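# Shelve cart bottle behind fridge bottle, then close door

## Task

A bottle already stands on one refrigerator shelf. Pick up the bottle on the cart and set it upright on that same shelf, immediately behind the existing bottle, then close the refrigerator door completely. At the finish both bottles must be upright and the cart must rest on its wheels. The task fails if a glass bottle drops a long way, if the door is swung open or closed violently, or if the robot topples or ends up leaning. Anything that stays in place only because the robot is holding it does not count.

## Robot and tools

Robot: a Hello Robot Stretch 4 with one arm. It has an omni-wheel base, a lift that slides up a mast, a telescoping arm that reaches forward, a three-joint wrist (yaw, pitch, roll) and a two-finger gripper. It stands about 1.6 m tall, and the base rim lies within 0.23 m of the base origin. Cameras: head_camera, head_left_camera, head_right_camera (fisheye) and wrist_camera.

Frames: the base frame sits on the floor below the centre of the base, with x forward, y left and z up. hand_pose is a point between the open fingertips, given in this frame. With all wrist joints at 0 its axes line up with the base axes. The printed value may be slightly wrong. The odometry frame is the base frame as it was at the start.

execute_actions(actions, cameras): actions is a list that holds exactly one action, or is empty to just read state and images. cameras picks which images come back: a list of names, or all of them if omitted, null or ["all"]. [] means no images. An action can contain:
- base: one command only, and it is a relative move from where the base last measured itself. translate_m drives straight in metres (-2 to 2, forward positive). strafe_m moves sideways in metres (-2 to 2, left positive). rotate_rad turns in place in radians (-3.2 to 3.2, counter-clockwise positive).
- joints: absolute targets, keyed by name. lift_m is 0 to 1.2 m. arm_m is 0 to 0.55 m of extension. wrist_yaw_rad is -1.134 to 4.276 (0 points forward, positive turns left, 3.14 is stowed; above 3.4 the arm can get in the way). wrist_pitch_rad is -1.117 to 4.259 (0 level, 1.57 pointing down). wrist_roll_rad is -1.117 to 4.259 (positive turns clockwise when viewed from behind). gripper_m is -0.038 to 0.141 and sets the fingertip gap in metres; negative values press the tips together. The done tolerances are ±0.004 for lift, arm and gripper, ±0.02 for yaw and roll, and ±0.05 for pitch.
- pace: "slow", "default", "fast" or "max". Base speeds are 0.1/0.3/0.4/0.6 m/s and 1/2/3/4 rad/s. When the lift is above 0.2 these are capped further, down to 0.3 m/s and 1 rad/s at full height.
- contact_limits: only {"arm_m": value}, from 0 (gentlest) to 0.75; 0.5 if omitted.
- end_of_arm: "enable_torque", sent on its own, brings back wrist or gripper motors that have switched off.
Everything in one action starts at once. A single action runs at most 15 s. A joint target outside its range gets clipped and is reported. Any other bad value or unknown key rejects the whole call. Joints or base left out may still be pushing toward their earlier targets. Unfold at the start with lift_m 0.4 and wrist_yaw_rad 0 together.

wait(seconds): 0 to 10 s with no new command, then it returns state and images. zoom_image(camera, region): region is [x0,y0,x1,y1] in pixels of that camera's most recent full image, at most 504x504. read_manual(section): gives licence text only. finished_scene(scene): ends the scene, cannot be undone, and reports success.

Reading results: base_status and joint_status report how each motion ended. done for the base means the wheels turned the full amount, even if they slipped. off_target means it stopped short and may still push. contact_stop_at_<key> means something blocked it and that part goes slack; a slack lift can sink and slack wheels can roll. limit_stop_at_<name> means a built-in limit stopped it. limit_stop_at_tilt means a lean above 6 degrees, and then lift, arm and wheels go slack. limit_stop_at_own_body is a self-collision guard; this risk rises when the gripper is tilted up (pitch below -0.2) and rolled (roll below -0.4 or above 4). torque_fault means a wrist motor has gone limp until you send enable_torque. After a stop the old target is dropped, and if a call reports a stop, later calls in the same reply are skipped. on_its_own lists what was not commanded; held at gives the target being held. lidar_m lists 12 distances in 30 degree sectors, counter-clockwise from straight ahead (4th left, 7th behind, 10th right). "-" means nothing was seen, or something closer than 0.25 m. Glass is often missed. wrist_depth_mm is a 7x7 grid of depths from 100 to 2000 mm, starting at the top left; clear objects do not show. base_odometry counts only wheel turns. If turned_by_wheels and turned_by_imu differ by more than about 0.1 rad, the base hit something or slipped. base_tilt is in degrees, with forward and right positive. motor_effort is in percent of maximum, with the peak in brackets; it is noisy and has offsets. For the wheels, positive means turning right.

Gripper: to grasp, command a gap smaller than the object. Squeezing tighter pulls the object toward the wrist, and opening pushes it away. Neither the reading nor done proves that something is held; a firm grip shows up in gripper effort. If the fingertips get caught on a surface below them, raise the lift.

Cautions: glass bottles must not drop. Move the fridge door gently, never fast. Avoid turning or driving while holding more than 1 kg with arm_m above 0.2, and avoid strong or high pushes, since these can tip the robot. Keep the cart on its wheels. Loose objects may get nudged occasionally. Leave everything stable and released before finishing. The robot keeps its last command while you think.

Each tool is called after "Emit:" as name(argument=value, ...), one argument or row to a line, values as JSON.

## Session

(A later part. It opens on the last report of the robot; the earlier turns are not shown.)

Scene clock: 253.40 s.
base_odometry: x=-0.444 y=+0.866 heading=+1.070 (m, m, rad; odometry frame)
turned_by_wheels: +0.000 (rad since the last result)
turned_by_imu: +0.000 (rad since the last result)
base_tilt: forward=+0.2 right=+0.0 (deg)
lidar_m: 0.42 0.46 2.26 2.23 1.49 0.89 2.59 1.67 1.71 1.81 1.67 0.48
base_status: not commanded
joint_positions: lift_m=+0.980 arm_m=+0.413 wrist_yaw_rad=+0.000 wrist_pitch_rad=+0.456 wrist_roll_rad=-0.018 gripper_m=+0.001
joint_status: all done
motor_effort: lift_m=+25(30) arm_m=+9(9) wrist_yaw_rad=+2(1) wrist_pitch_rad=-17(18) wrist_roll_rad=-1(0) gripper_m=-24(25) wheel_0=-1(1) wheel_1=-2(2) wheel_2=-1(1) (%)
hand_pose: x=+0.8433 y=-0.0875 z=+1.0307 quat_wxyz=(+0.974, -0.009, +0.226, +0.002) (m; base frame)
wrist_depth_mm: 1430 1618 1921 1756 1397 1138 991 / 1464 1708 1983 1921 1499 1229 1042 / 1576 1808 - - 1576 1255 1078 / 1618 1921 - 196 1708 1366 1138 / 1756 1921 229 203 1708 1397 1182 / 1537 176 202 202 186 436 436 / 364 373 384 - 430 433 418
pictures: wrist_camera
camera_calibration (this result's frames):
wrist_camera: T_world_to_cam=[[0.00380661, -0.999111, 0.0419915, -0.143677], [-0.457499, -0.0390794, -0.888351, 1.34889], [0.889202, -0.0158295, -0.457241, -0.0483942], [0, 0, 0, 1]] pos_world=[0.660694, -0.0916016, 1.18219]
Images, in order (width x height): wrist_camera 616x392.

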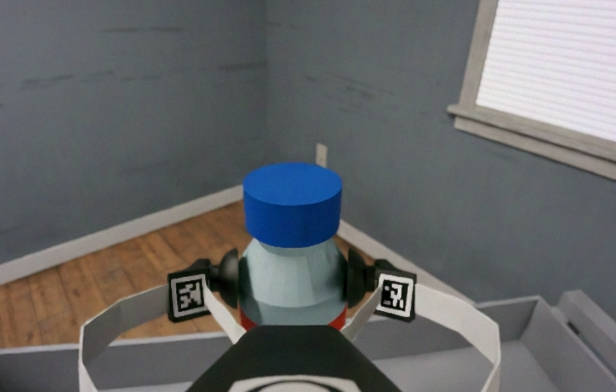

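Emit:
execute_actions(
  actions=[
    {"base":{"translate_m":-0.4},"joints":{"arm_m":0.0},"pace":"slow"},
  ],
  cameras=[],
)

Emit:
execute_actions(
  actions=[
    {"base":{"rotate_rad":2.2},"pace":"slow"},
  ],
)

Scene clock: 266.10 s.
base_odometry: x=-0.636 y=+0.516 heading=+1.071 (m, m, rad; odometry frame)
turned_by_wheels: +0.000 (rad since the last result)
turned_by_imu: -0.001 (rad since the last result)
base_tilt: forward=+0.2 right=+0.0 (deg)
lidar_m: 0.84 2.56 2.57 1.33 0.58 0.62 2.29 1.40 1.37 1.70 1.94 0.88
base_status: done
joint_positions: lift_m=+0.980 arm_m=+0.002 wrist_yaw_rad=+0.000 wrist_pitch_rad=+0.456 wrist_roll_rad=-0.018 gripper_m=+0.001
joint_status: all done
motor_effort: lift_m=+25(25) arm_m=-9(9) wrist_yaw_rad=+1(2) wrist_pitch_rad=-18(18) wrist_roll_rad=-1(1) gripper_m=-24(26) wheel_0=-1(6) wheel_1=-1(3) wheel_2=+2(6) (%)
hand_pose: x=+0.4315 y=-0.0874 z=+1.0307 quat_wxyz=(+0.974, -0.009, +0.226, +0.002) (m; base frame)
wrist_depth_mm: 1921 - - - - 1661 1430 / 1983 - - - - 1708 1464 / - - 1060 1098 1025 1708 1537 / - - 707 196 768 1756 1618 / 1863 1921 229 203 1160 1921 1708 / 1576 176 202 202 186 1576 1618 / 1308 1336 1205 - 1255 1366 1397
pictures: none
No camera images: the call's "cameras" was empty. Leave "cameras" out to get every camera's image.

Scene clock: 269.60 s.
base_odometry: x=-0.636 y=+0.515 heading=-3.013 (m, m, rad; odometry frame)
turned_by_wheels: +2.200 (rad since the last result)
turned_by_imu: +2.180 (rad since the last result)
base_tilt: forward=+0.2 right=+0.0 (deg)
lidar_m: 0.59 1.82 2.24 1.38 1.42 1.95 1.92 0.89 0.83 2.56 2.66 1.31
base_status: done
joint_positions: lift_m=+0.980 arm_m=+0.002 wrist_yaw_rad=+0.000 wrist_pitch_rad=+0.456 wrist_roll_rad=-0.018 gripper_m=+0.001
joint_status: not commanded
motor_effort: lift_m=+25(25) arm_m=-9(9) wrist_yaw_rad=+1(0) wrist_pitch_rad=-18(17) wrist_roll_rad=-1(0) gripper_m=-24(23) wheel_0=+1(3) wheel_1=-1(4) wheel_2=-1(6) (%)
hand_pose: x=+0.4315 y=-0.0874 z=+1.0308 quat_wxyz=(+0.974, -0.009, +0.226, +0.002) (m; base frame)
wrist_depth_mm: 1397 340 462 1366 1336 1499 1537 / 1537 375 466 1308 1205 1618 1618 / 1618 424 466 1576 1397 1756 1808 / 1808 1756 418 196 1308 1921 1983 / 1863 1808 229 203 1430 1983 - / 1537 176 202 203 186 1537 1618 / 1308 1336 559 - 1397 1366 1397
pictures: head_camera, head_left_camera, head_right_camera, wrist_camera
camera_calibration (this result's frames):
wrist_camera: T_world_to_cam=[[0.0042112, -0.999109, 0.0419865, -0.142174], [-0.457448, -0.0392609, -0.888369, 1.16048], [0.889226, -0.0154655, -0.457206, 0.317809], [0, 0, 0, 1]] pos_world=[0.248855, -0.0915707, 1.18221]
Images, in order (width x height): head_camera 420x560, head_left_camera 420x672, head_right_camera 420x672, wrist_camera 616x392.

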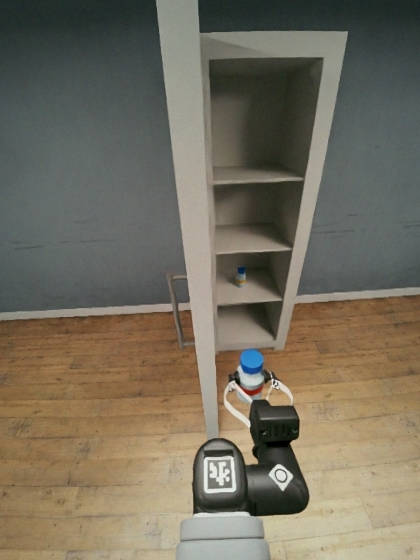

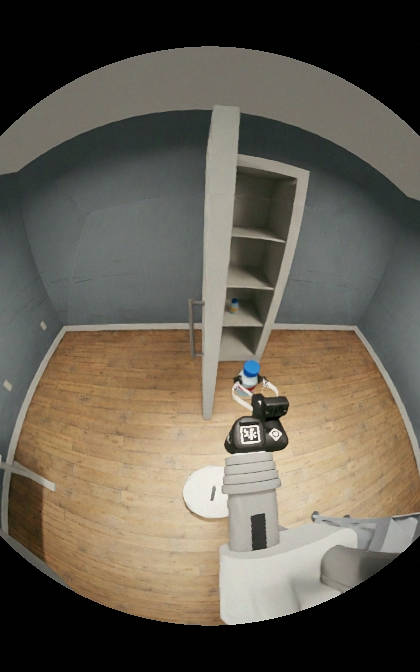

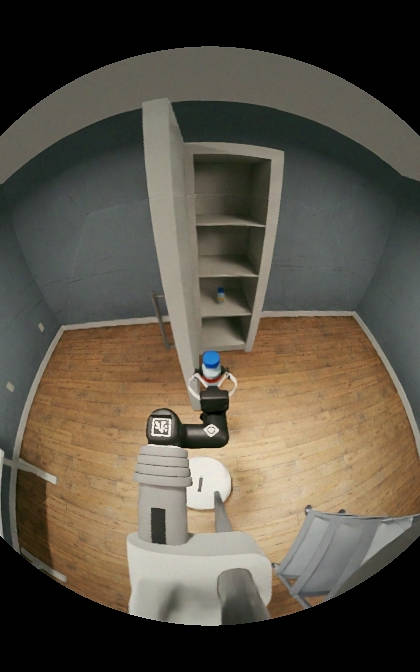

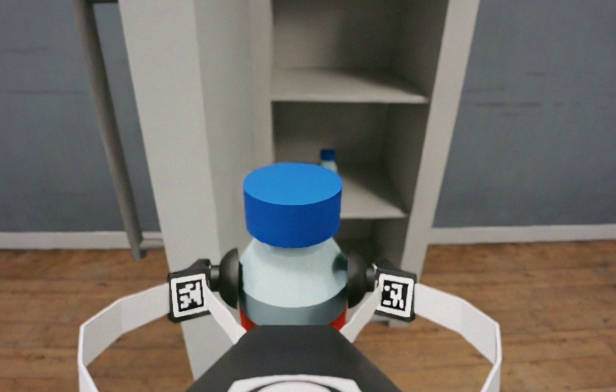

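Emit:
execute_actions(
  actions=[
    {"base":{"strafe_m":-0.29},"joints":{"lift_m":0.66},"pace":"slow"},
  ],
  cameras=[],
)

Emit:
execute_actions(
  actions=[
    {"base":{"translate_m":0.5},"pace":"slow"},
  ],
)

Scene clock: 294.07 s.
base_odometry: x=-0.673 y=+0.803 heading=-3.013 (m, m, rad; odometry frame)
turned_by_wheels: +0.000 (rad since the last result)
turned_by_imu: -0.003 (rad since the last result)
base_tilt: forward=+0.2 right=-0.1 (deg)
lidar_m: 0.41 0.65 2.51 1.63 1.72 1.99 0.84 0.60 0.59 2.27 2.31 1.89
base_status: done
joint_positions: lift_m=+0.660 arm_m=+0.002 wrist_yaw_rad=+0.000 wrist_pitch_rad=+0.456 wrist_roll_rad=-0.018 gripper_m=+0.001
joint_status: all done
motor_effort: lift_m=+20(28) arm_m=-9(9) wrist_yaw_rad=+1(1) wrist_pitch_rad=-18(18) wrist_roll_rad=-1(3) gripper_m=-25(25) wheel_0=+1(6) wheel_1=-2(7) wheel_2=-1(1) (%)
hand_pose: x=+0.4315 y=-0.0874 z=+0.7111 quat_wxyz=(+0.974, -0.009, +0.226, +0.002) (m; base frame)
wrist_depth_mm: 569 917 1336 1336 1464 1537 1537 / 574 917 1229 1255 1618 1661 1661 / 574 917 1537 1281 1756 1808 1808 / 580 917 1366 196 1808 1863 1863 / 574 904 229 203 1430 1464 1430 / 559 176 202 203 186 1138 1182 / 564 891 991 - 1008 991 991
pictures: none
No camera images: the call's "cameras" was empty. Leave "cameras" out to get every camera's image.

Scene clock: 300.37 s.
base_odometry: x=-1.169 y=+0.739 heading=-3.013 (m, m, rad; odometry frame)
turned_by_wheels: +0.000 (rad since the last result)
turned_by_imu: -0.003 (rad since the last result)
base_tilt: forward=+0.2 right=+0.0 (deg)
lidar_m: 0.38 0.43 0.29 2.42 1.75 2.33 1.22 0.98 2.39 2.27 1.94 0.78
base_status: done
joint_positions: lift_m=+0.660 arm_m=+0.002 wrist_yaw_rad=+0.000 wrist_pitch_rad=+0.456 wrist_roll_rad=-0.018 gripper_m=+0.001
joint_status: not commanded
motor_effort: lift_m=+20(20) arm_m=-9(9) wrist_yaw_rad=+0(1) wrist_pitch_rad=-18(18) wrist_roll_rad=+1(1) gripper_m=-26(25) wheel_0=+1(4) wheel_1=+0(3) wheel_2=-1(6) (%)
hand_pose: x=+0.4314 y=-0.0874 z=+0.7111 quat_wxyz=(+0.974, -0.009, +0.226, +0.002) (m; base frame)
wrist_depth_mm: 530 831 866 878 484 1025 1042 / 530 842 931 946 530 1098 1118 / 544 798 809 866 569 1205 1205 / 574 668 640 196 621 1308 1336 / 603 842 229 203 1308 1397 1397 / 585 176 202 203 186 1138 1182 / 574 798 831 - 976 991 991
pictures: head_camera, head_left_camera, head_right_camera, wrist_camera
camera_calibration (this result's frames):
wrist_camera: T_world_to_cam=[[0.00421706, -0.999109, 0.0419858, -0.128756], [-0.457571, -0.0392608, -0.888306, 0.876522], [0.889163, -0.0154655, -0.457329, 0.171811], [0, 0, 0, 1]] pos_world=[0.248846, -0.0915707, 0.8626]
Images, in order (width x height): head_camera 420x560, head_left_camera 420x672, head_right_camera 420x672, wrist_camera 616x392.

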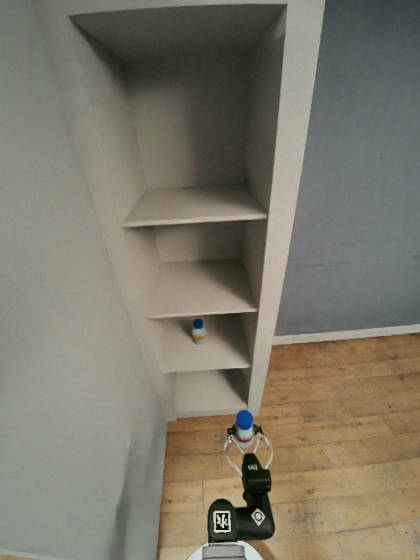

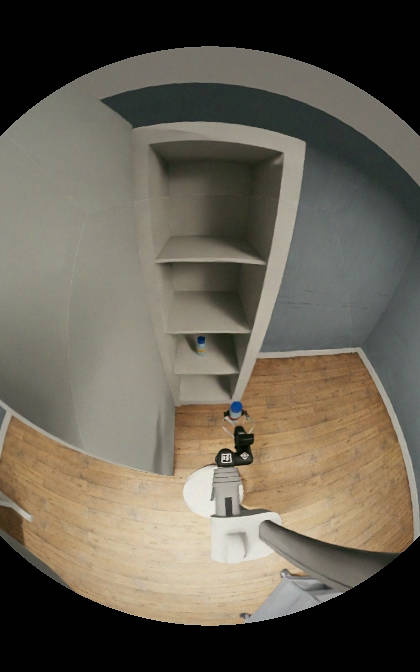

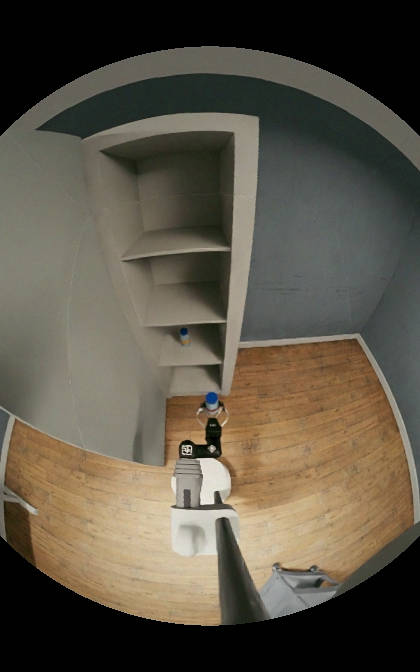

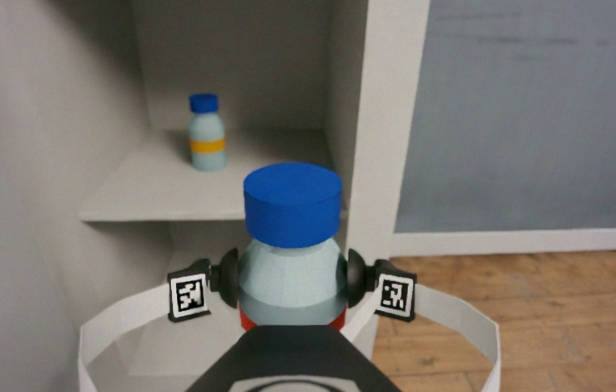

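Emit:
execute_actions(
  actions=[
    {"base":{"strafe_m":0.04},"joints":{"lift_m":0.62},"pace":"slow"},
  ],
  cameras=[],
)

Emit:
execute_actions(
  actions=[
    {"base":{"translate_m":0.2},"pace":"slow"},
  ],
  cameras=[],
)

Emit:
execute_actions(
  actions=[
    {"joints":{"arm_m":0.22},"pace":"slow"},
  ],
  cameras=["head_camera","wrist_camera"],
)

Scene clock: 321.07 s.
base_odometry: x=-1.164 y=+0.699 heading=-3.013 (m, m, rad; odometry frame)
turned_by_wheels: +0.000 (rad since the last result)
turned_by_imu: -0.001 (rad since the last result)
base_tilt: forward=+0.1 right=+0.0 (deg)
lidar_m: 0.72 0.36 0.25 2.40 1.74 2.28 1.26 0.98 2.43 2.29 1.95 0.78
base_status: done
joint_positions: lift_m=+0.620 arm_m=+0.002 wrist_yaw_rad=+0.000 wrist_pitch_rad=+0.456 wrist_roll_rad=-0.018 gripper_m=+0.001
joint_status: all done
motor_effort: lift_m=+20(19) arm_m=-9(9) wrist_yaw_rad=+1(1) wrist_pitch_rad=-18(17) wrist_roll_rad=+0(0) gripper_m=-25(25) wheel_0=-1(3) wheel_1=+1(5) wheel_2=+0(0) (%)
hand_pose: x=+0.4314 y=-0.0874 z=+0.6711 quat_wxyz=(+0.974, -0.009, +0.226, +0.002) (m; base frame)
wrist_depth_mm: 473 732 866 878 492 1025 1042 / 488 741 904 946 530 1098 1118 / 521 691 750 820 569 1182 1229 / 549 634 621 197 627 1308 1336 / 539 732 230 203 661 1366 1397 / 517 176 202 203 186 1078 1118 / 508 768 798 - 917 931 960
pictures: none
No camera images: the call's "cameras" was empty. Leave "cameras" out to get every camera's image.

Scene clock: 324.33 s.
base_odometry: x=-1.362 y=+0.674 heading=-3.013 (m, m, rad; odometry frame)
turned_by_wheels: +0.000 (rad since the last result)
turned_by_imu: -0.001 (rad since the last result)
base_tilt: forward=+0.1 right=+0.0 (deg)
lidar_m: 0.42 0.38 0.25 0.25 0.25 2.29 1.42 1.19 2.43 2.28 1.62 0.58
base_status: done
joint_positions: lift_m=+0.620 arm_m=+0.002 wrist_yaw_rad=+0.000 wrist_pitch_rad=+0.456 wrist_roll_rad=-0.018 gripper_m=+0.001
joint_status: not commanded
motor_effort: lift_m=+20(20) arm_m=-9(9) wrist_yaw_rad=+0(1) wrist_pitch_rad=-18(18) wrist_roll_rad=-1(1) gripper_m=-24(25) wheel_0=+0(5) wheel_1=+1(4) wheel_2=-1(5) (%)
hand_pose: x=+0.4314 y=-0.0874 z=+0.6711 quat_wxyz=(+0.974, -0.009, +0.226, +0.002) (m; base frame)
wrist_depth_mm: 477 668 683 691 462 297 831 / 480 699 723 741 466 319 904 / 480 699 707 778 473 343 976 / 480 585 544 196 477 379 1078 / 439 462 229 203 430 1118 1182 / 449 176 202 203 186 1042 1118 / 466 741 809 - 512 931 960
pictures: none
No camera images: the call's "cameras" was empty. Leave "cameras" out to get every camera's image.

Scene clock: 327.83 s.
base_odometry: x=-1.362 y=+0.674 heading=-3.013 (m, m, rad; odometry frame)
turned_by_wheels: +0.000 (rad since the last result)
turned_by_imu: -0.001 (rad since the last result)
base_tilt: forward=+0.2 right=-0.1 (deg)
lidar_m: 0.53 0.36 0.25 0.25 0.25 2.30 1.45 1.15 2.42 2.29 1.64 0.55
base_status: not commanded
joint_positions: lift_m=+0.620 arm_m=+0.218 wrist_yaw_rad=+0.000 wrist_pitch_rad=+0.456 wrist_roll_rad=-0.018 gripper_m=+0.001
joint_status: all done
motor_effort: lift_m=+20(20) arm_m=+9(8) wrist_yaw_rad=+1(1) wrist_pitch_rad=-18(18) wrist_roll_rad=-2(1) gripper_m=-24(24) wheel_0=+0(0) wheel_1=+1(1) wheel_2=-1(0) (%)
hand_pose: x=+0.6483 y=-0.0874 z=+0.6711 quat_wxyz=(+0.974, -0.009, +0.226, +0.002) (m; base frame)
wrist_depth_mm: 466 477 480 484 442 247 186 / 480 508 517 525 445 249 187 / 492 549 559 564 452 251 189 / 492 327 559 196 452 252 189 / 442 338 229 203 410 252 189 / 373 176 202 203 186 222 189 / 315 320 332 - 338 236 188
pictures: head_camera, wrist_camera
camera_calibration (this result's frames):
wrist_camera: T_world_to_cam=[[0.00421549, -0.999109, 0.0419859, -0.12799], [-0.457535, -0.0392608, -0.888324, 0.940197], [0.889182, -0.0154653, -0.457293, -0.0393217], [0, 0, 0, 1]] pos_world=[0.465677, -0.0915707, 0.822592]
Images, in order (width x height): head_camera 420x560, wrist_camera 616x392.

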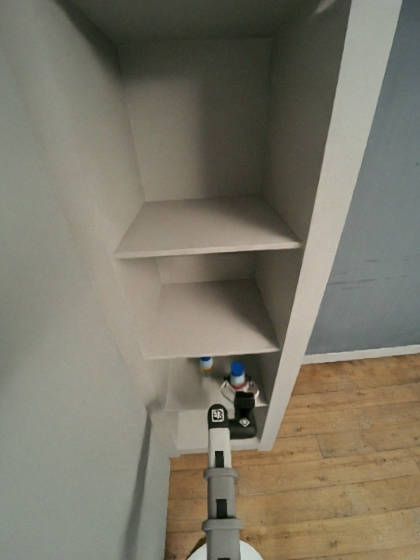

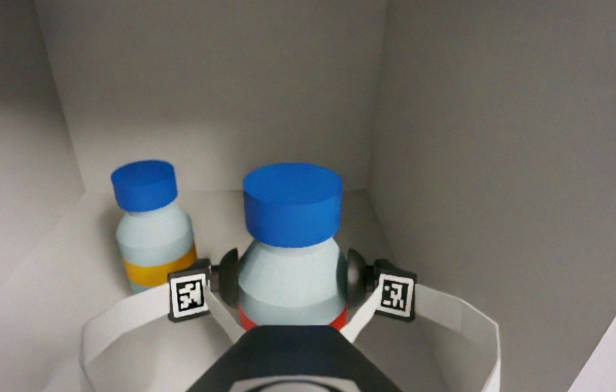

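Emit:
execute_actions(
  actions=[
    {"base":{"strafe_m":-0.03},"pace":"slow"},
  ],
  cameras=[],
)

Emit:
execute_actions(
  actions=[
    {"joints":{"arm_m":0.30},"pace":"slow","contact_limits":{"arm_m":0.15}},
  ],
  cameras=["head_camera","wrist_camera"],
)

Emit:
execute_actions(
  actions=[
    {"joints":{"lift_m":0.60},"pace":"slow"},
  ],
  cameras=["wrist_camera"],
)

Scene clock: 336.87 s.
base_odometry: x=-1.366 y=+0.703 heading=-3.013 (m, m, rad; odometry frame)
turned_by_wheels: +0.000 (rad since the last result)
turned_by_imu: -0.001 (rad since the last result)
base_tilt: forward=+0.2 right=+0.1 (deg)
lidar_m: 0.54 0.42 0.27 0.25 0.27 2.33 1.37 1.18 2.38 2.27 1.66 0.58
base_status: done
joint_positions: lift_m=+0.620 arm_m=+0.218 wrist_yaw_rad=+0.000 wrist_pitch_rad=+0.456 wrist_roll_rad=-0.018 gripper_m=+0.001
joint_status: not commanded
motor_effort: lift_m=+20(20) arm_m=+9(9) wrist_yaw_rad=+1(1) wrist_pitch_rad=-18(18) wrist_roll_rad=+0(1) gripper_m=-25(25) wheel_0=+0(7) wheel_1=+0(5) wheel_2=+1(0) (%)
hand_pose: x=+0.6483 y=-0.0874 z=+0.6711 quat_wxyz=(+0.974, -0.009, +0.226, +0.002) (m; base frame)
wrist_depth_mm: 469 477 484 492 343 193 - / 492 508 521 525 349 195 150 / 521 549 559 569 353 196 151 / 517 330 554 196 353 196 151 / 452 340 229 203 319 196 152 / 370 176 202 203 186 173 152 / 314 320 327 - 319 184 -
pictures: none
No camera images: the call's "cameras" was empty. Leave "cameras" out to get every camera's image.

Scene clock: 338.93 s.
base_odometry: x=-1.366 y=+0.703 heading=-3.013 (m, m, rad; odometry frame)
turned_by_wheels: +0.000 (rad since the last result)
turned_by_imu: +0.000 (rad since the last result)
base_tilt: forward=+0.2 right=+0.0 (deg)
lidar_m: 0.52 0.41 0.27 0.25 0.27 2.34 1.35 1.17 2.39 2.27 1.65 0.57
base_status: not commanded
joint_positions: lift_m=+0.620 arm_m=+0.298 wrist_yaw_rad=+0.000 wrist_pitch_rad=+0.456 wrist_roll_rad=-0.018 gripper_m=+0.001
joint_status: all done
motor_effort: lift_m=+20(20) arm_m=+9(10) wrist_yaw_rad=+1(1) wrist_pitch_rad=-17(17) wrist_roll_rad=+1(1) gripper_m=-24(25) wheel_0=+1(0) wheel_1=-1(1) wheel_2=+1(1) (%)
contact_limits: arm_m 0.15
hand_pose: x=+0.7283 y=-0.0874 z=+0.6711 quat_wxyz=(+0.974, -0.009, +0.226, +0.002) (m; base frame)
wrist_depth_mm: 397 404 407 415 338 188 - / 427 433 439 445 342 190 147 / 459 466 473 484 342 191 147 / 480 500 504 197 345 192 148 / 247 436 229 203 310 192 148 / 259 176 202 203 186 169 148 / 309 303 332 - 310 180 -
pictures: head_camera, wrist_camera
camera_calibration (this result's frames):
wrist_camera: T_world_to_cam=[[0.0042056, -0.999109, 0.0419861, -0.128322], [-0.457532, -0.0392566, -0.888326, 0.976798], [0.889183, -0.015474, -0.457289, -0.110457], [0, 0, 0, 1]] pos_world=[0.545672, -0.0915714, 0.822593]
Images, in order (width x height): head_camera 420x560, wrist_camera 616x392.

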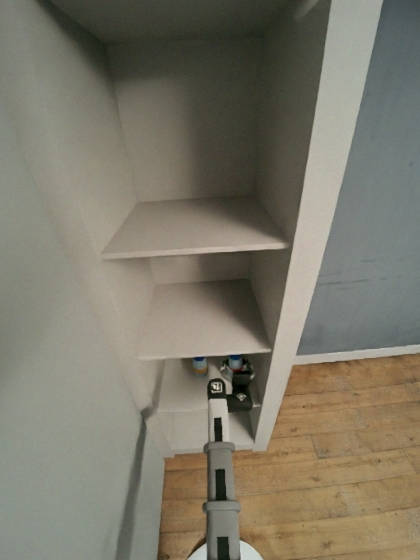

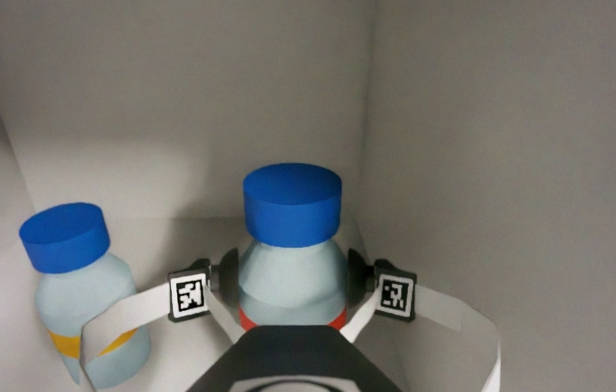

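Scene clock: 339.87 s.
base_odometry: x=-1.366 y=+0.703 heading=-3.013 (m, m, rad; odometry frame)
turned_by_wheels: +0.000 (rad since the last result)
turned_by_imu: +0.000 (rad since the last result)
base_tilt: forward=+0.3 right=-0.1 (deg)
lidar_m: 0.52 0.39 0.28 0.25 0.27 2.36 1.37 1.18 2.38 2.27 1.64 0.58
base_status: not commanded
joint_positions: lift_m=+0.600 arm_m=+0.298 wrist_yaw_rad=+0.000 wrist_pitch_rad=+0.456 wrist_roll_rad=-0.018 gripper_m=+0.001
joint_status: all done
motor_effort: lift_m=+20(14) arm_m=+9(9) wrist_yaw_rad=+1(1) wrist_pitch_rad=-18(17) wrist_roll_rad=+0(1) gripper_m=-25(24) wheel_0=+0(0) wheel_1=-1(1) wheel_2=+1(1) (%)
hand_pose: x=+0.7283 y=-0.0874 z=+0.6511 quat_wxyz=(+0.974, -0.009, +0.226, +0.002) (m; base frame)
wrist_depth_mm: 397 404 410 415 338 188 - / 424 433 439 449 340 190 146 / 459 466 473 480 343 191 147 / 247 496 496 197 345 192 148 / 245 407 229 203 312 192 148 / 255 176 202 202 186 169 148 / 287 290 309 - 297 180 -
pictures: wrist_camera
camera_calibration (this result's frames):
wrist_camera: T_world_to_cam=[[0.00420688, -0.999109, 0.041986, -0.127483], [-0.457558, -0.0392565, -0.888313, 0.959035], [0.88917, -0.015474, -0.457315, -0.119578], [0, 0, 0, 1]] pos_world=[0.545676, -0.0915714, 0.80259]
Images, in order (width x height): wrist_camera 616x392.

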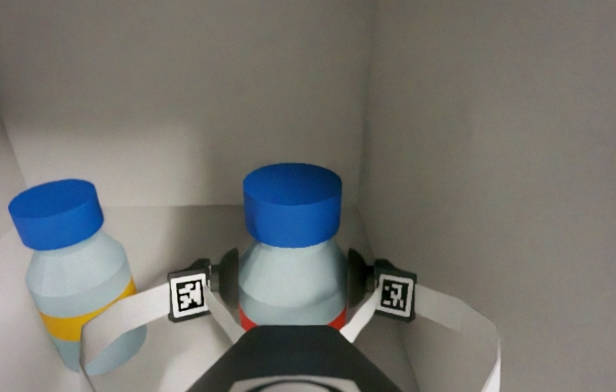

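Emit:
execute_actions(
  actions=[
    {"joints":{"lift_m":0.574},"pace":"slow"},
  ],
  cameras=["wrist_camera","head_camera"],
)

Scene clock: 345.23 s.
base_odometry: x=-1.366 y=+0.703 heading=-3.013 (m, m, rad; odometry frame)
turned_by_wheels: +0.000 (rad since the last result)
turned_by_imu: -0.001 (rad since the last result)
base_tilt: forward=+0.2 right=+0.0 (deg)
lidar_m: 0.54 0.40 0.28 0.25 0.25 2.34 1.37 1.17 2.40 2.27 1.62 0.59
base_status: not commanded
joint_positions: lift_m=+0.574 arm_m=+0.298 wrist_yaw_rad=+0.000 wrist_pitch_rad=+0.456 wrist_roll_rad=-0.018 gripper_m=+0.001
joint_status: all done
motor_effort: lift_m=+20(21) arm_m=+9(9) wrist_yaw_rad=+1(1) wrist_pitch_rad=-18(18) wrist_roll_rad=+1(1) gripper_m=-25(25) wheel_0=+0(0) wheel_1=-1(1) wheel_2=+1(1) (%)
hand_pose: x=+0.7283 y=-0.0874 z=+0.6251 quat_wxyz=(+0.974, -0.009, +0.226, +0.002) (m; base frame)
wrist_depth_mm: 397 404 407 415 338 188 - / 424 433 439 445 342 190 146 / 445 466 477 480 343 191 147 / 224 480 469 196 347 192 148 / 236 353 229 203 310 192 148 / 255 176 202 203 186 169 148 / 264 268 279 - 276 180 -
pictures: head_camera, wrist_camera
camera_calibration (this result's frames):
wrist_camera: T_world_to_cam=[[0.0042079, -0.999109, 0.0419858, -0.126392], [-0.457583, -0.0392564, -0.8883, 0.935946], [0.889157, -0.0154741, -0.457341, -0.131444], [0, 0, 0, 1]] pos_world=[0.545679, -0.0915714, 0.776593]
Images, in order (width x height): head_camera 420x560, wrist_camera 616x392.

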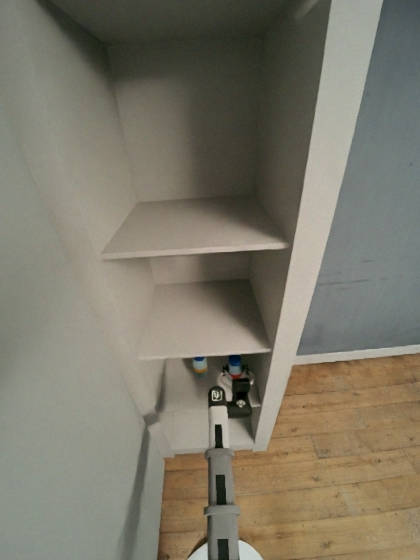

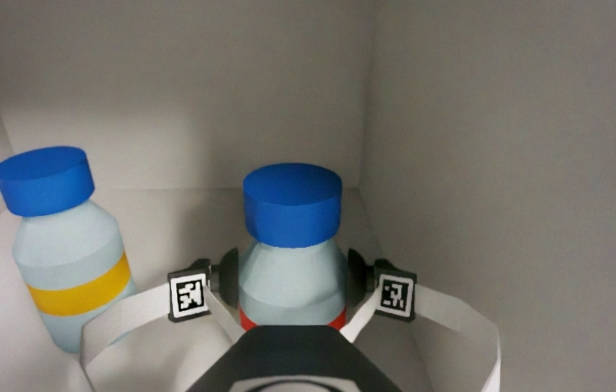

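Emit:
execute_actions(
  actions=[
    {"joints":{"lift_m":0.564},"pace":"slow"},
  ],
  cameras=[],
)

Emit:
execute_actions(
  actions=[
    {"joints":{"gripper_m":0.085},"pace":"slow"},
  ],
  cameras=["wrist_camera"],
)

Emit:
execute_actions(
  actions=[
    {"joints":{"arm_m":0.08},"pace":"slow"},
  ],
  cameras=["wrist_camera"],
)

Scene clock: 354.40 s.
base_odometry: x=-1.366 y=+0.703 heading=-3.013 (m, m, rad; odometry frame)
turned_by_wheels: +0.000 (rad since the last result)
turned_by_imu: -0.001 (rad since the last result)
base_tilt: forward=+0.2 right=-0.1 (deg)
lidar_m: 0.53 0.39 0.26 0.25 0.28 2.33 1.36 1.16 2.39 2.27 1.64 0.57
base_status: not commanded
joint_positions: lift_m=+0.564 arm_m=+0.298 wrist_yaw_rad=+0.000 wrist_pitch_rad=+0.452 wrist_roll_rad=-0.018 gripper_m=+0.001
joint_status: all done
motor_effort: lift_m=+17(19) arm_m=+9(8) wrist_yaw_rad=+2(2) wrist_pitch_rad=-7(18) wrist_roll_rad=-1(0) gripper_m=-26(26) wheel_0=+0(0) wheel_1=+0(1) wheel_2=+1(1) (%)
hand_pose: x=+0.7288 y=-0.0875 z=+0.6163 quat_wxyz=(+0.974, -0.009, +0.224, +0.002) (m; base frame)
wrist_depth_mm: 397 404 410 415 336 187 - / 424 430 439 445 338 189 146 / 345 466 469 477 342 190 147 / 226 477 459 195 343 191 147 / 231 345 226 202 281 191 148 / 253 175 205 202 186 168 147 / 257 262 267 - 267 179 -
pictures: none
No camera images: the call's "cameras" was empty. Leave "cameras" out to get every camera's image.

Scene clock: 357.60 s.
base_odometry: x=-1.366 y=+0.703 heading=-3.013 (m, m, rad; odometry frame)
turned_by_wheels: +0.000 (rad since the last result)
turned_by_imu: -0.001 (rad since the last result)
base_tilt: forward=+0.2 right=+0.0 (deg)
lidar_m: 0.54 0.41 0.27 0.25 0.28 2.36 1.36 1.20 2.38 2.25 1.63 0.58
base_status: not commanded
joint_positions: lift_m=+0.564 arm_m=+0.298 wrist_yaw_rad=-0.001 wrist_pitch_rad=+0.452 wrist_roll_rad=-0.018 gripper_m=+0.085
joint_status: all done
motor_effort: lift_m=+18(18) arm_m=+9(9) wrist_yaw_rad=+2(3) wrist_pitch_rad=-4(10) wrist_roll_rad=+0(0) gripper_m=-2(26) wheel_0=+0(0) wheel_1=-1(1) wheel_2=+1(1) (%)
hand_pose: x=+0.7288 y=-0.0876 z=+0.6166 quat_wxyz=(+0.975, -0.009, +0.224, +0.002) (m; base frame)
wrist_depth_mm: 399 404 410 415 336 187 - / 424 433 439 445 338 189 146 / 345 466 473 477 343 190 147 / 225 477 480 200 343 191 148 / 231 345 364 214 282 192 148 / 253 266 223 213 257 191 147 / 262 262 271 - 268 174 -
pictures: wrist_camera
camera_calibration (this result's frames):
wrist_camera: T_world_to_cam=[[0.00343574, -0.999111, 0.0420049, -0.125632], [-0.453328, -0.0389971, -0.89049, 0.926857], [0.891337, -0.0159825, -0.453059, -0.140139], [0, 0, 0, 1]] pos_world=[0.545513, -0.091615, 0.767143]
Images, in order (width x height): wrist_camera 616x392.

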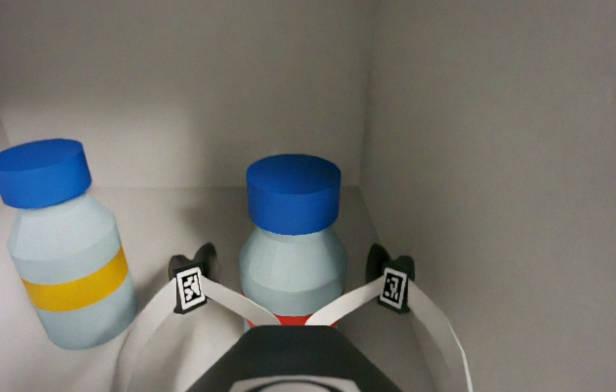

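Scene clock: 361.10 s.
base_odometry: x=-1.366 y=+0.703 heading=-3.013 (m, m, rad; odometry frame)
turned_by_wheels: +0.000 (rad since the last result)
turned_by_imu: -0.001 (rad since the last result)
base_tilt: forward=+0.2 right=+0.1 (deg)
lidar_m: 0.53 0.39 0.28 0.25 0.30 2.33 1.37 1.19 2.38 2.28 1.64 0.56
base_status: not commanded
joint_positions: lift_m=+0.564 arm_m=+0.082 wrist_yaw_rad=+0.000 wrist_pitch_rad=+0.452 wrist_roll_rad=-0.018 gripper_m=+0.085
joint_status: all done
motor_effort: lift_m=+18(18) arm_m=-9(8) wrist_yaw_rad=+1(2) wrist_pitch_rad=-4(4) wrist_roll_rad=+0(1) gripper_m=-1(2) wheel_0=+0(0) wheel_1=-1(1) wheel_2=+1(1) (%)
hand_pose: x=+0.5120 y=-0.0875 z=+0.6165 quat_wxyz=(+0.975, -0.009, +0.224, +0.002) (m; base frame)
wrist_depth_mm: 525 603 603 621 357 222 224 / 530 634 654 654 362 236 243 / 535 439 668 421 364 254 878 / 466 455 484 442 366 277 991 / 373 375 382 384 306 304 1078 / 469 332 338 342 317 343 1042 / 521 691 741 - 377 866 891
pictures: wrist_camera
camera_calibration (this result's frames):
wrist_camera: T_world_to_cam=[[0.00371973, -0.999111, 0.0420039, -0.124958], [-0.453517, -0.0391215, -0.890389, 0.828536], [0.89124, -0.0157375, -0.453259, 0.0533003], [0, 0, 0, 1]] pos_world=[0.328716, -0.091594, 0.767126]
Images, in order (width x height): wrist_camera 616x392.

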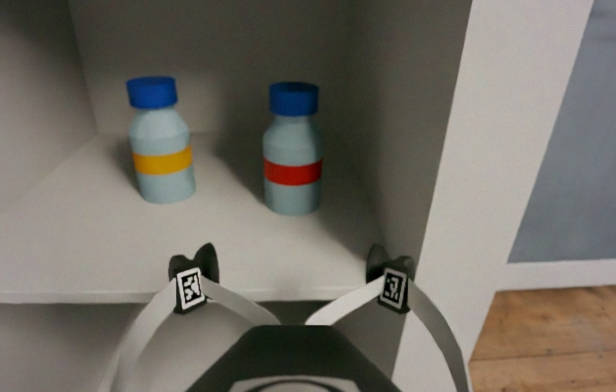

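Emit:
execute_actions(
  actions=[
    {"base":{"strafe_m":0.03},"joints":{"wrist_yaw_rad":0.41},"pace":"slow"},
  ],
  cameras=[],
)

Emit:
execute_actions(
  actions=[
    {"joints":{"arm_m":0.24},"pace":"slow"},
  ],
  cameras=["wrist_camera","head_camera"],
)

Scene clock: 374.97 s.
base_odometry: x=-1.362 y=+0.674 heading=-3.013 (m, m, rad; odometry frame)
turned_by_wheels: +0.000 (rad since the last result)
turned_by_imu: -0.001 (rad since the last result)
base_tilt: forward=+0.1 right=+0.0 (deg)
lidar_m: 0.51 0.37 0.25 0.25 0.25 2.31 1.42 1.17 2.43 2.29 1.64 0.58
base_status: done
joint_positions: lift_m=+0.564 arm_m=+0.082 wrist_yaw_rad=+0.410 wrist_pitch_rad=+0.452 wrist_roll_rad=-0.018 gripper_m=+0.085
joint_status: all done
motor_effort: lift_m=+18(17) arm_m=-8(9) wrist_yaw_rad=+2(6) wrist_pitch_rad=-5(5) wrist_roll_rad=-2(1) gripper_m=-1(0) wheel_0=-2(4) wheel_1=+1(4) wheel_2=+1(1) (%)
hand_pose: x=+0.5253 y=+0.0232 z=+0.6165 quat_wxyz=(+0.954, -0.054, +0.218, +0.200) (m; base frame)
wrist_depth_mm: 267 332 459 615 574 539 504 / 287 343 484 661 603 569 525 / 309 357 512 627 621 597 449 / 345 373 469 466 473 357 439 / 366 375 382 384 387 373 394 / 353 399 338 327 296 320 319 / 359 459 554 - 732 285 274
pictures: none
No camera images: the call's "cameras" was empty. Leave "cameras" out to get every camera's image.

Scene clock: 377.87 s.
base_odometry: x=-1.362 y=+0.674 heading=-3.013 (m, m, rad; odometry frame)
turned_by_wheels: +0.000 (rad since the last result)
turned_by_imu: -0.001 (rad since the last result)
base_tilt: forward=+0.2 right=+0.0 (deg)
lidar_m: 0.54 0.35 0.25 0.25 0.25 2.31 1.42 1.18 2.43 2.30 1.61 0.59
base_status: not commanded
joint_positions: lift_m=+0.564 arm_m=+0.238 wrist_yaw_rad=+0.410 wrist_pitch_rad=+0.452 wrist_roll_rad=-0.018 gripper_m=+0.085
joint_status: all done
motor_effort: lift_m=+18(17) arm_m=+9(7) wrist_yaw_rad=+2(2) wrist_pitch_rad=-5(4) wrist_roll_rad=+0(1) gripper_m=-2(1) wheel_0=-2(2) wheel_1=+1(2) wheel_2=+0(1) (%)
hand_pose: x=+0.6822 y=+0.0232 z=+0.6165 quat_wxyz=(+0.954, -0.054, +0.218, +0.200) (m; base frame)
wrist_depth_mm: 264 338 469 469 436 404 382 / 272 349 492 504 466 427 404 / 281 362 517 281 496 459 424 / 290 379 480 283 492 469 198 / 298 359 379 300 387 245 206 / 293 297 290 307 296 229 208 / 262 260 271 - 276 235 249
pictures: head_camera, wrist_camera
camera_calibration (this result's frames):
wrist_camera: T_world_to_cam=[[0.401601, -0.914851, 0.0420037, -0.288398], [-0.400351, -0.216627, -0.890389, 0.877893], [0.823672, 0.340765, -0.453259, -0.0588067], [0, 0, 0, 1]] pos_world=[0.515724, -0.0536265, 0.767125]
Images, in order (width x height): head_camera 420x560, wrist_camera 616x392.

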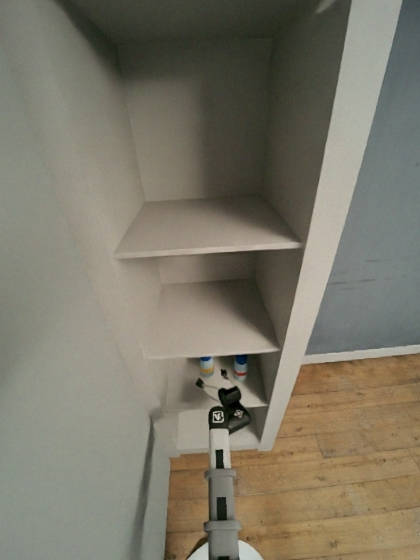

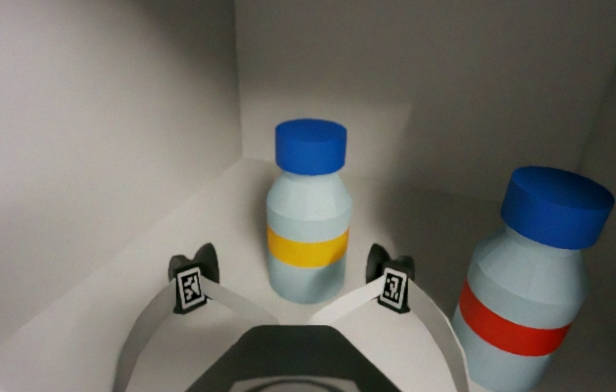

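Emit:
execute_actions(
  actions=[
    {"base":{"strafe_m":0.015},"joints":{"arm_m":0.28},"pace":"slow"},
  ],
  cameras=["wrist_camera"],
)

Emit:
execute_actions(
  actions=[
    {"joints":{"arm_m":0.31},"pace":"slow"},
  ],
  cameras=["wrist_camera"],
)

Scene clock: 390.10 s.
base_odometry: x=-1.360 y=+0.659 heading=-3.013 (m, m, rad; odometry frame)
turned_by_wheels: +0.000 (rad since the last result)
turned_by_imu: -0.001 (rad since the last result)
base_tilt: forward=+0.2 right=+0.0 (deg)
lidar_m: 0.55 0.35 0.25 0.25 0.25 2.28 1.44 1.19 2.42 2.32 1.63 0.59
base_status: done
joint_positions: lift_m=+0.564 arm_m=+0.278 wrist_yaw_rad=+0.410 wrist_pitch_rad=+0.452 wrist_roll_rad=-0.018 gripper_m=+0.085
joint_status: all done
motor_effort: lift_m=+18(18) arm_m=+9(11) wrist_yaw_rad=+2(2) wrist_pitch_rad=-5(5) wrist_roll_rad=-1(1) gripper_m=-2(2) wheel_0=-2(5) wheel_1=+2(5) wheel_2=+0(0) (%)
hand_pose: x=+0.7222 y=+0.0232 z=+0.6165 quat_wxyz=(+0.954, -0.054, +0.218, +0.200) (m; base frame)
wrist_depth_mm: 251 320 439 430 397 370 349 / 258 332 466 462 424 392 368 / 267 345 496 260 452 418 392 / 276 357 459 237 473 445 410 / 283 353 379 244 387 389 178 / 286 297 291 257 296 296 181 / 262 260 272 - 277 202 178
pictures: wrist_camera
camera_calibration (this result's frames):
wrist_camera: T_world_to_cam=[[0.401608, -0.914848, 0.0420036, -0.304465], [-0.40035, -0.21663, -0.890389, 0.893906], [0.823669, 0.340771, -0.453259, -0.0917523], [0, 0, 0, 1]] pos_world=[0.555724, -0.0536256, 0.767125]
Images, in order (width x height): wrist_camera 616x392.

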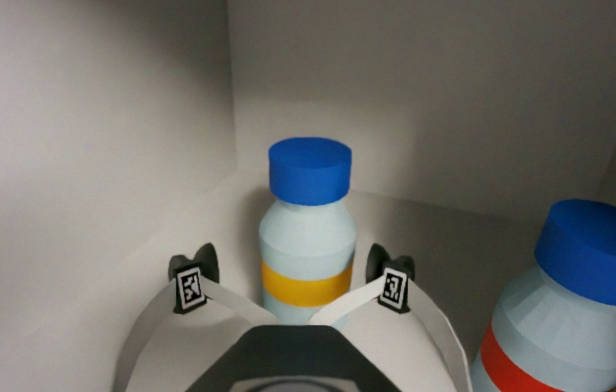

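Scene clock: 391.47 s.
base_odometry: x=-1.360 y=+0.659 heading=-3.013 (m, m, rad; odometry frame)
turned_by_wheels: +0.000 (rad since the last result)
turned_by_imu: +0.000 (rad since the last result)
base_tilt: forward=+0.2 right=+0.0 (deg)
lidar_m: 0.53 0.34 0.25 0.26 0.25 2.27 1.43 1.17 2.42 2.30 1.62 0.58
base_status: not commanded
joint_positions: lift_m=+0.564 arm_m=+0.308 wrist_yaw_rad=+0.410 wrist_pitch_rad=+0.452 wrist_roll_rad=-0.018 gripper_m=+0.085
joint_status: all done
motor_effort: lift_m=+17(18) arm_m=+9(8) wrist_yaw_rad=+2(2) wrist_pitch_rad=-5(5) wrist_roll_rad=+0(1) gripper_m=-1(1) wheel_0=-2(2) wheel_1=+2(2) wheel_2=+0(0) (%)
hand_pose: x=+0.7522 y=+0.0232 z=+0.6165 quat_wxyz=(+0.954, -0.054, +0.218, +0.200) (m; base frame)
wrist_depth_mm: 252 320 418 402 370 345 325 / 259 332 445 427 397 364 345 / 268 345 480 455 421 389 366 / 277 359 452 204 445 418 389 / 285 353 349 217 387 389 399 / 285 297 226 219 296 317 172 / 260 260 272 - 277 182 -
pictures: wrist_camera
camera_calibration (this result's frames):
wrist_camera: T_world_to_cam=[[0.401608, -0.914848, 0.0420037, -0.316513], [-0.40035, -0.21663, -0.890389, 0.905916], [0.823669, 0.340771, -0.453259, -0.116462], [0, 0, 0, 1]] pos_world=[0.585723, -0.0536256, 0.767125]
Images, in order (width x height): wrist_camera 616x392.

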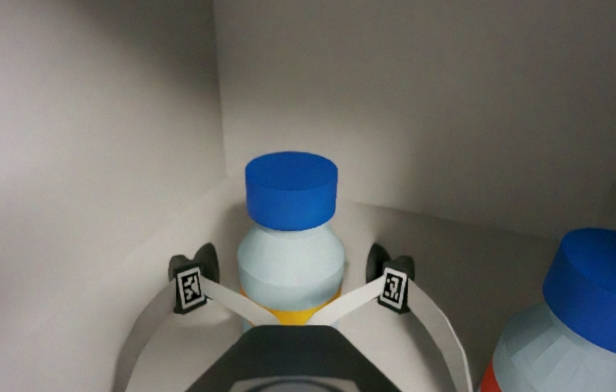

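Emit:
execute_actions(
  actions=[
    {"joints":{"gripper_m":0.005,"arm_m":0.315},"pace":"slow"},
  ],
  cameras=["wrist_camera"],
)

Emit:
execute_actions(
  actions=[
    {"joints":{"lift_m":0.584},"pace":"slow"},
  ],
  cameras=["wrist_camera"],
)

Emit:
execute_actions(
  actions=[
    {"joints":{"arm_m":0.08},"pace":"slow"},
  ],
  cameras=[],
)

Emit:
execute_actions(
  actions=[
    {"joints":{"wrist_yaw_rad":0.0},"base":{"strafe_m":-0.045},"pace":"slow"},
  ],
  cameras=["wrist_camera","head_camera"],
)

Scene clock: 402.97 s.
base_odometry: x=-1.360 y=+0.659 heading=-3.013 (m, m, rad; odometry frame)
turned_by_wheels: +0.000 (rad since the last result)
turned_by_imu: -0.001 (rad since the last result)
base_tilt: forward=+0.1 right=+0.0 (deg)
lidar_m: 0.52 0.34 0.25 0.25 0.25 2.26 1.40 1.17 2.46 2.31 1.63 0.57
base_status: not commanded
joint_positions: lift_m=+0.564 arm_m=+0.313 wrist_yaw_rad=+0.411 wrist_pitch_rad=+0.456 wrist_roll_rad=-0.018 gripper_m=+0.006
joint_status: all done
motor_effort: lift_m=+20(19) arm_m=+9(9) wrist_yaw_rad=-1(2) wrist_pitch_rad=-16(16) wrist_roll_rad=+0(1) gripper_m=-24(25) wheel_0=-2(2) wheel_1=+2(2) wheel_2=+0(0) (%)
hand_pose: x=+0.7567 y=+0.0232 z=+0.6153 quat_wxyz=(+0.953, -0.055, +0.219, +0.201) (m; base frame)
wrist_depth_mm: 252 320 415 394 364 340 324 / 259 334 445 424 389 362 340 / 268 347 473 449 418 387 359 / 277 359 439 186 442 413 384 / 285 353 215 200 379 382 389 / 286 177 202 201 189 301 172 / 259 258 267 - 272 256 -
pictures: wrist_camera
camera_calibration (this result's frames):
wrist_camera: T_world_to_cam=[[0.402533, -0.914442, 0.0419883, -0.318963], [-0.403381, -0.218368, -0.888594, 0.907946], [0.821737, 0.340751, -0.456769, -0.117124], [0, 0, 0, 1]] pos_world=[0.590886, -0.0534971, 0.766689]
Images, in order (width x height): wrist_camera 616x392.

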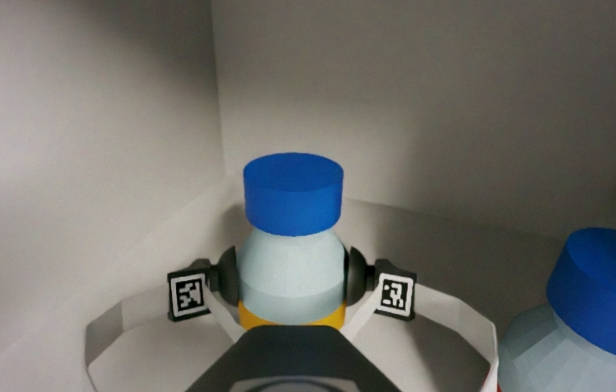

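Scene clock: 403.90 s.
base_odometry: x=-1.360 y=+0.659 heading=-3.013 (m, m, rad; odometry frame)
turned_by_wheels: +0.000 (rad since the last result)
turned_by_imu: +0.000 (rad since the last result)
base_tilt: forward=+0.3 right=-0.1 (deg)
lidar_m: 0.54 0.34 0.25 0.25 0.25 2.26 1.41 1.20 2.44 2.31 1.65 0.57
base_status: not commanded
joint_positions: lift_m=+0.584 arm_m=+0.313 wrist_yaw_rad=+0.410 wrist_pitch_rad=+0.456 wrist_roll_rad=-0.018 gripper_m=+0.006
joint_status: all done
motor_effort: lift_m=+25(29) arm_m=+9(9) wrist_yaw_rad=-1(1) wrist_pitch_rad=-16(17) wrist_roll_rad=-2(1) gripper_m=-23(23) wheel_0=-2(2) wheel_1=+2(2) wheel_2=+0(0) (%)
hand_pose: x=+0.7567 y=+0.0232 z=+0.6349 quat_wxyz=(+0.953, -0.055, +0.219, +0.201) (m; base frame)
wrist_depth_mm: 252 322 415 394 366 343 322 / 259 334 445 424 389 362 340 / 268 347 473 449 418 387 362 / 277 362 462 186 452 413 387 / 285 370 215 200 413 415 399 / 293 176 202 201 189 327 166 / 276 279 291 - 296 278 -
pictures: wrist_camera
camera_calibration (this result's frames):
wrist_camera: T_world_to_cam=[[0.402504, -0.914455, 0.0419878, -0.319771], [-0.403509, -0.218404, -0.888527, 0.925336], [0.821688, 0.340693, -0.456899, -0.10807], [0, 0, 0, 1]] pos_world=[0.590889, -0.0534998, 0.786235]
Images, in order (width x height): wrist_camera 616x392.

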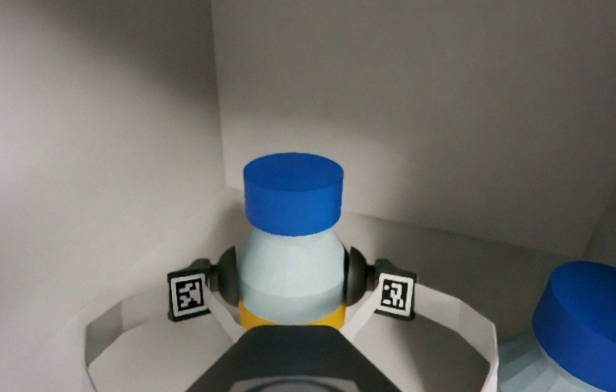

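Scene clock: 407.53 s.
base_odometry: x=-1.360 y=+0.659 heading=-3.013 (m, m, rad; odometry frame)
turned_by_wheels: +0.000 (rad since the last result)
turned_by_imu: -0.001 (rad since the last result)
base_tilt: forward=+0.1 right=+0.0 (deg)
lidar_m: 0.49 0.35 0.25 0.25 0.25 2.26 1.42 1.19 2.43 2.32 1.65 0.59
base_status: not commanded
joint_positions: lift_m=+0.584 arm_m=+0.082 wrist_yaw_rad=+0.410 wrist_pitch_rad=+0.456 wrist_roll_rad=-0.018 gripper_m=+0.006
joint_status: all done
motor_effort: lift_m=+25(25) arm_m=-9(9) wrist_yaw_rad=+0(0) wrist_pitch_rad=-16(17) wrist_roll_rad=-1(1) gripper_m=-23(23) wheel_0=-2(2) wheel_1=+2(2) wheel_2=+0(0) (%)
hand_pose: x=+0.5249 y=+0.0232 z=+0.6348 quat_wxyz=(+0.953, -0.055, +0.219, +0.200) (m; base frame)
wrist_depth_mm: 263 312 433 609 580 539 504 / 282 324 459 647 615 574 535 / 312 338 477 668 654 609 469 / 338 349 455 186 530 379 436 / 345 370 216 200 413 382 402 / 336 177 202 201 189 330 342 / 340 439 525 - 707 297 293
pictures: none
No camera images: the call's "cameras" was empty. Leave "cameras" out to get every camera's image.

Scene clock: 409.07 s.
base_odometry: x=-1.366 y=+0.703 heading=-3.013 (m, m, rad; odometry frame)
turned_by_wheels: +0.000 (rad since the last result)
turned_by_imu: +0.000 (rad since the last result)
base_tilt: forward=+0.2 right=+0.0 (deg)
lidar_m: 0.50 0.41 0.28 0.25 0.30 2.36 1.36 1.17 2.40 2.26 1.65 0.58
base_status: done
joint_positions: lift_m=+0.584 arm_m=+0.082 wrist_yaw_rad=+0.000 wrist_pitch_rad=+0.456 wrist_roll_rad=-0.018 gripper_m=+0.006
joint_status: all done
motor_effort: lift_m=+25(25) arm_m=-9(9) wrist_yaw_rad=+0(5) wrist_pitch_rad=-16(17) wrist_roll_rad=+2(0) gripper_m=-23(24) wheel_0=+0(4) wheel_1=-1(6) wheel_2=+1(0) (%)
hand_pose: x=+0.5115 y=-0.0873 z=+0.6348 quat_wxyz=(+0.974, -0.009, +0.226, +0.002) (m; base frame)
wrist_depth_mm: 521 603 609 615 357 222 223 / 530 640 647 654 362 236 244 / 530 668 683 418 366 255 878 / 484 508 484 186 368 278 976 / 397 402 216 200 315 309 1078 / 349 177 202 201 189 332 1060 / 508 732 759 - 382 866 917
pictures: head_camera, wrist_camera
camera_calibration (this result's frames):
wrist_camera: T_world_to_cam=[[0.00442179, -0.999108, 0.041991, -0.125941], [-0.4572, -0.0393654, -0.888492, 0.845295], [0.889353, -0.0152695, -0.456966, 0.0654388], [0, 0, 0, 1]] pos_world=[0.328827, -0.0915537, 0.786229]
Images, in order (width x height): head_camera 420x560, wrist_camera 616x392.

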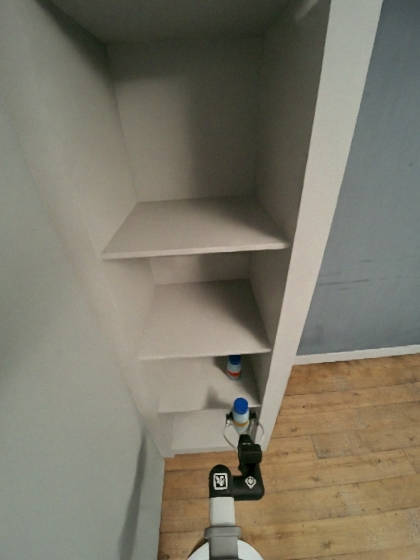

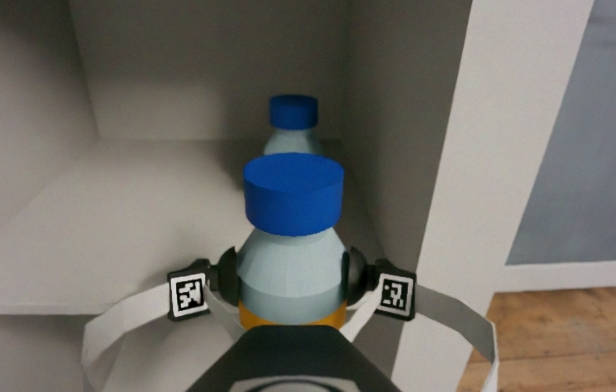

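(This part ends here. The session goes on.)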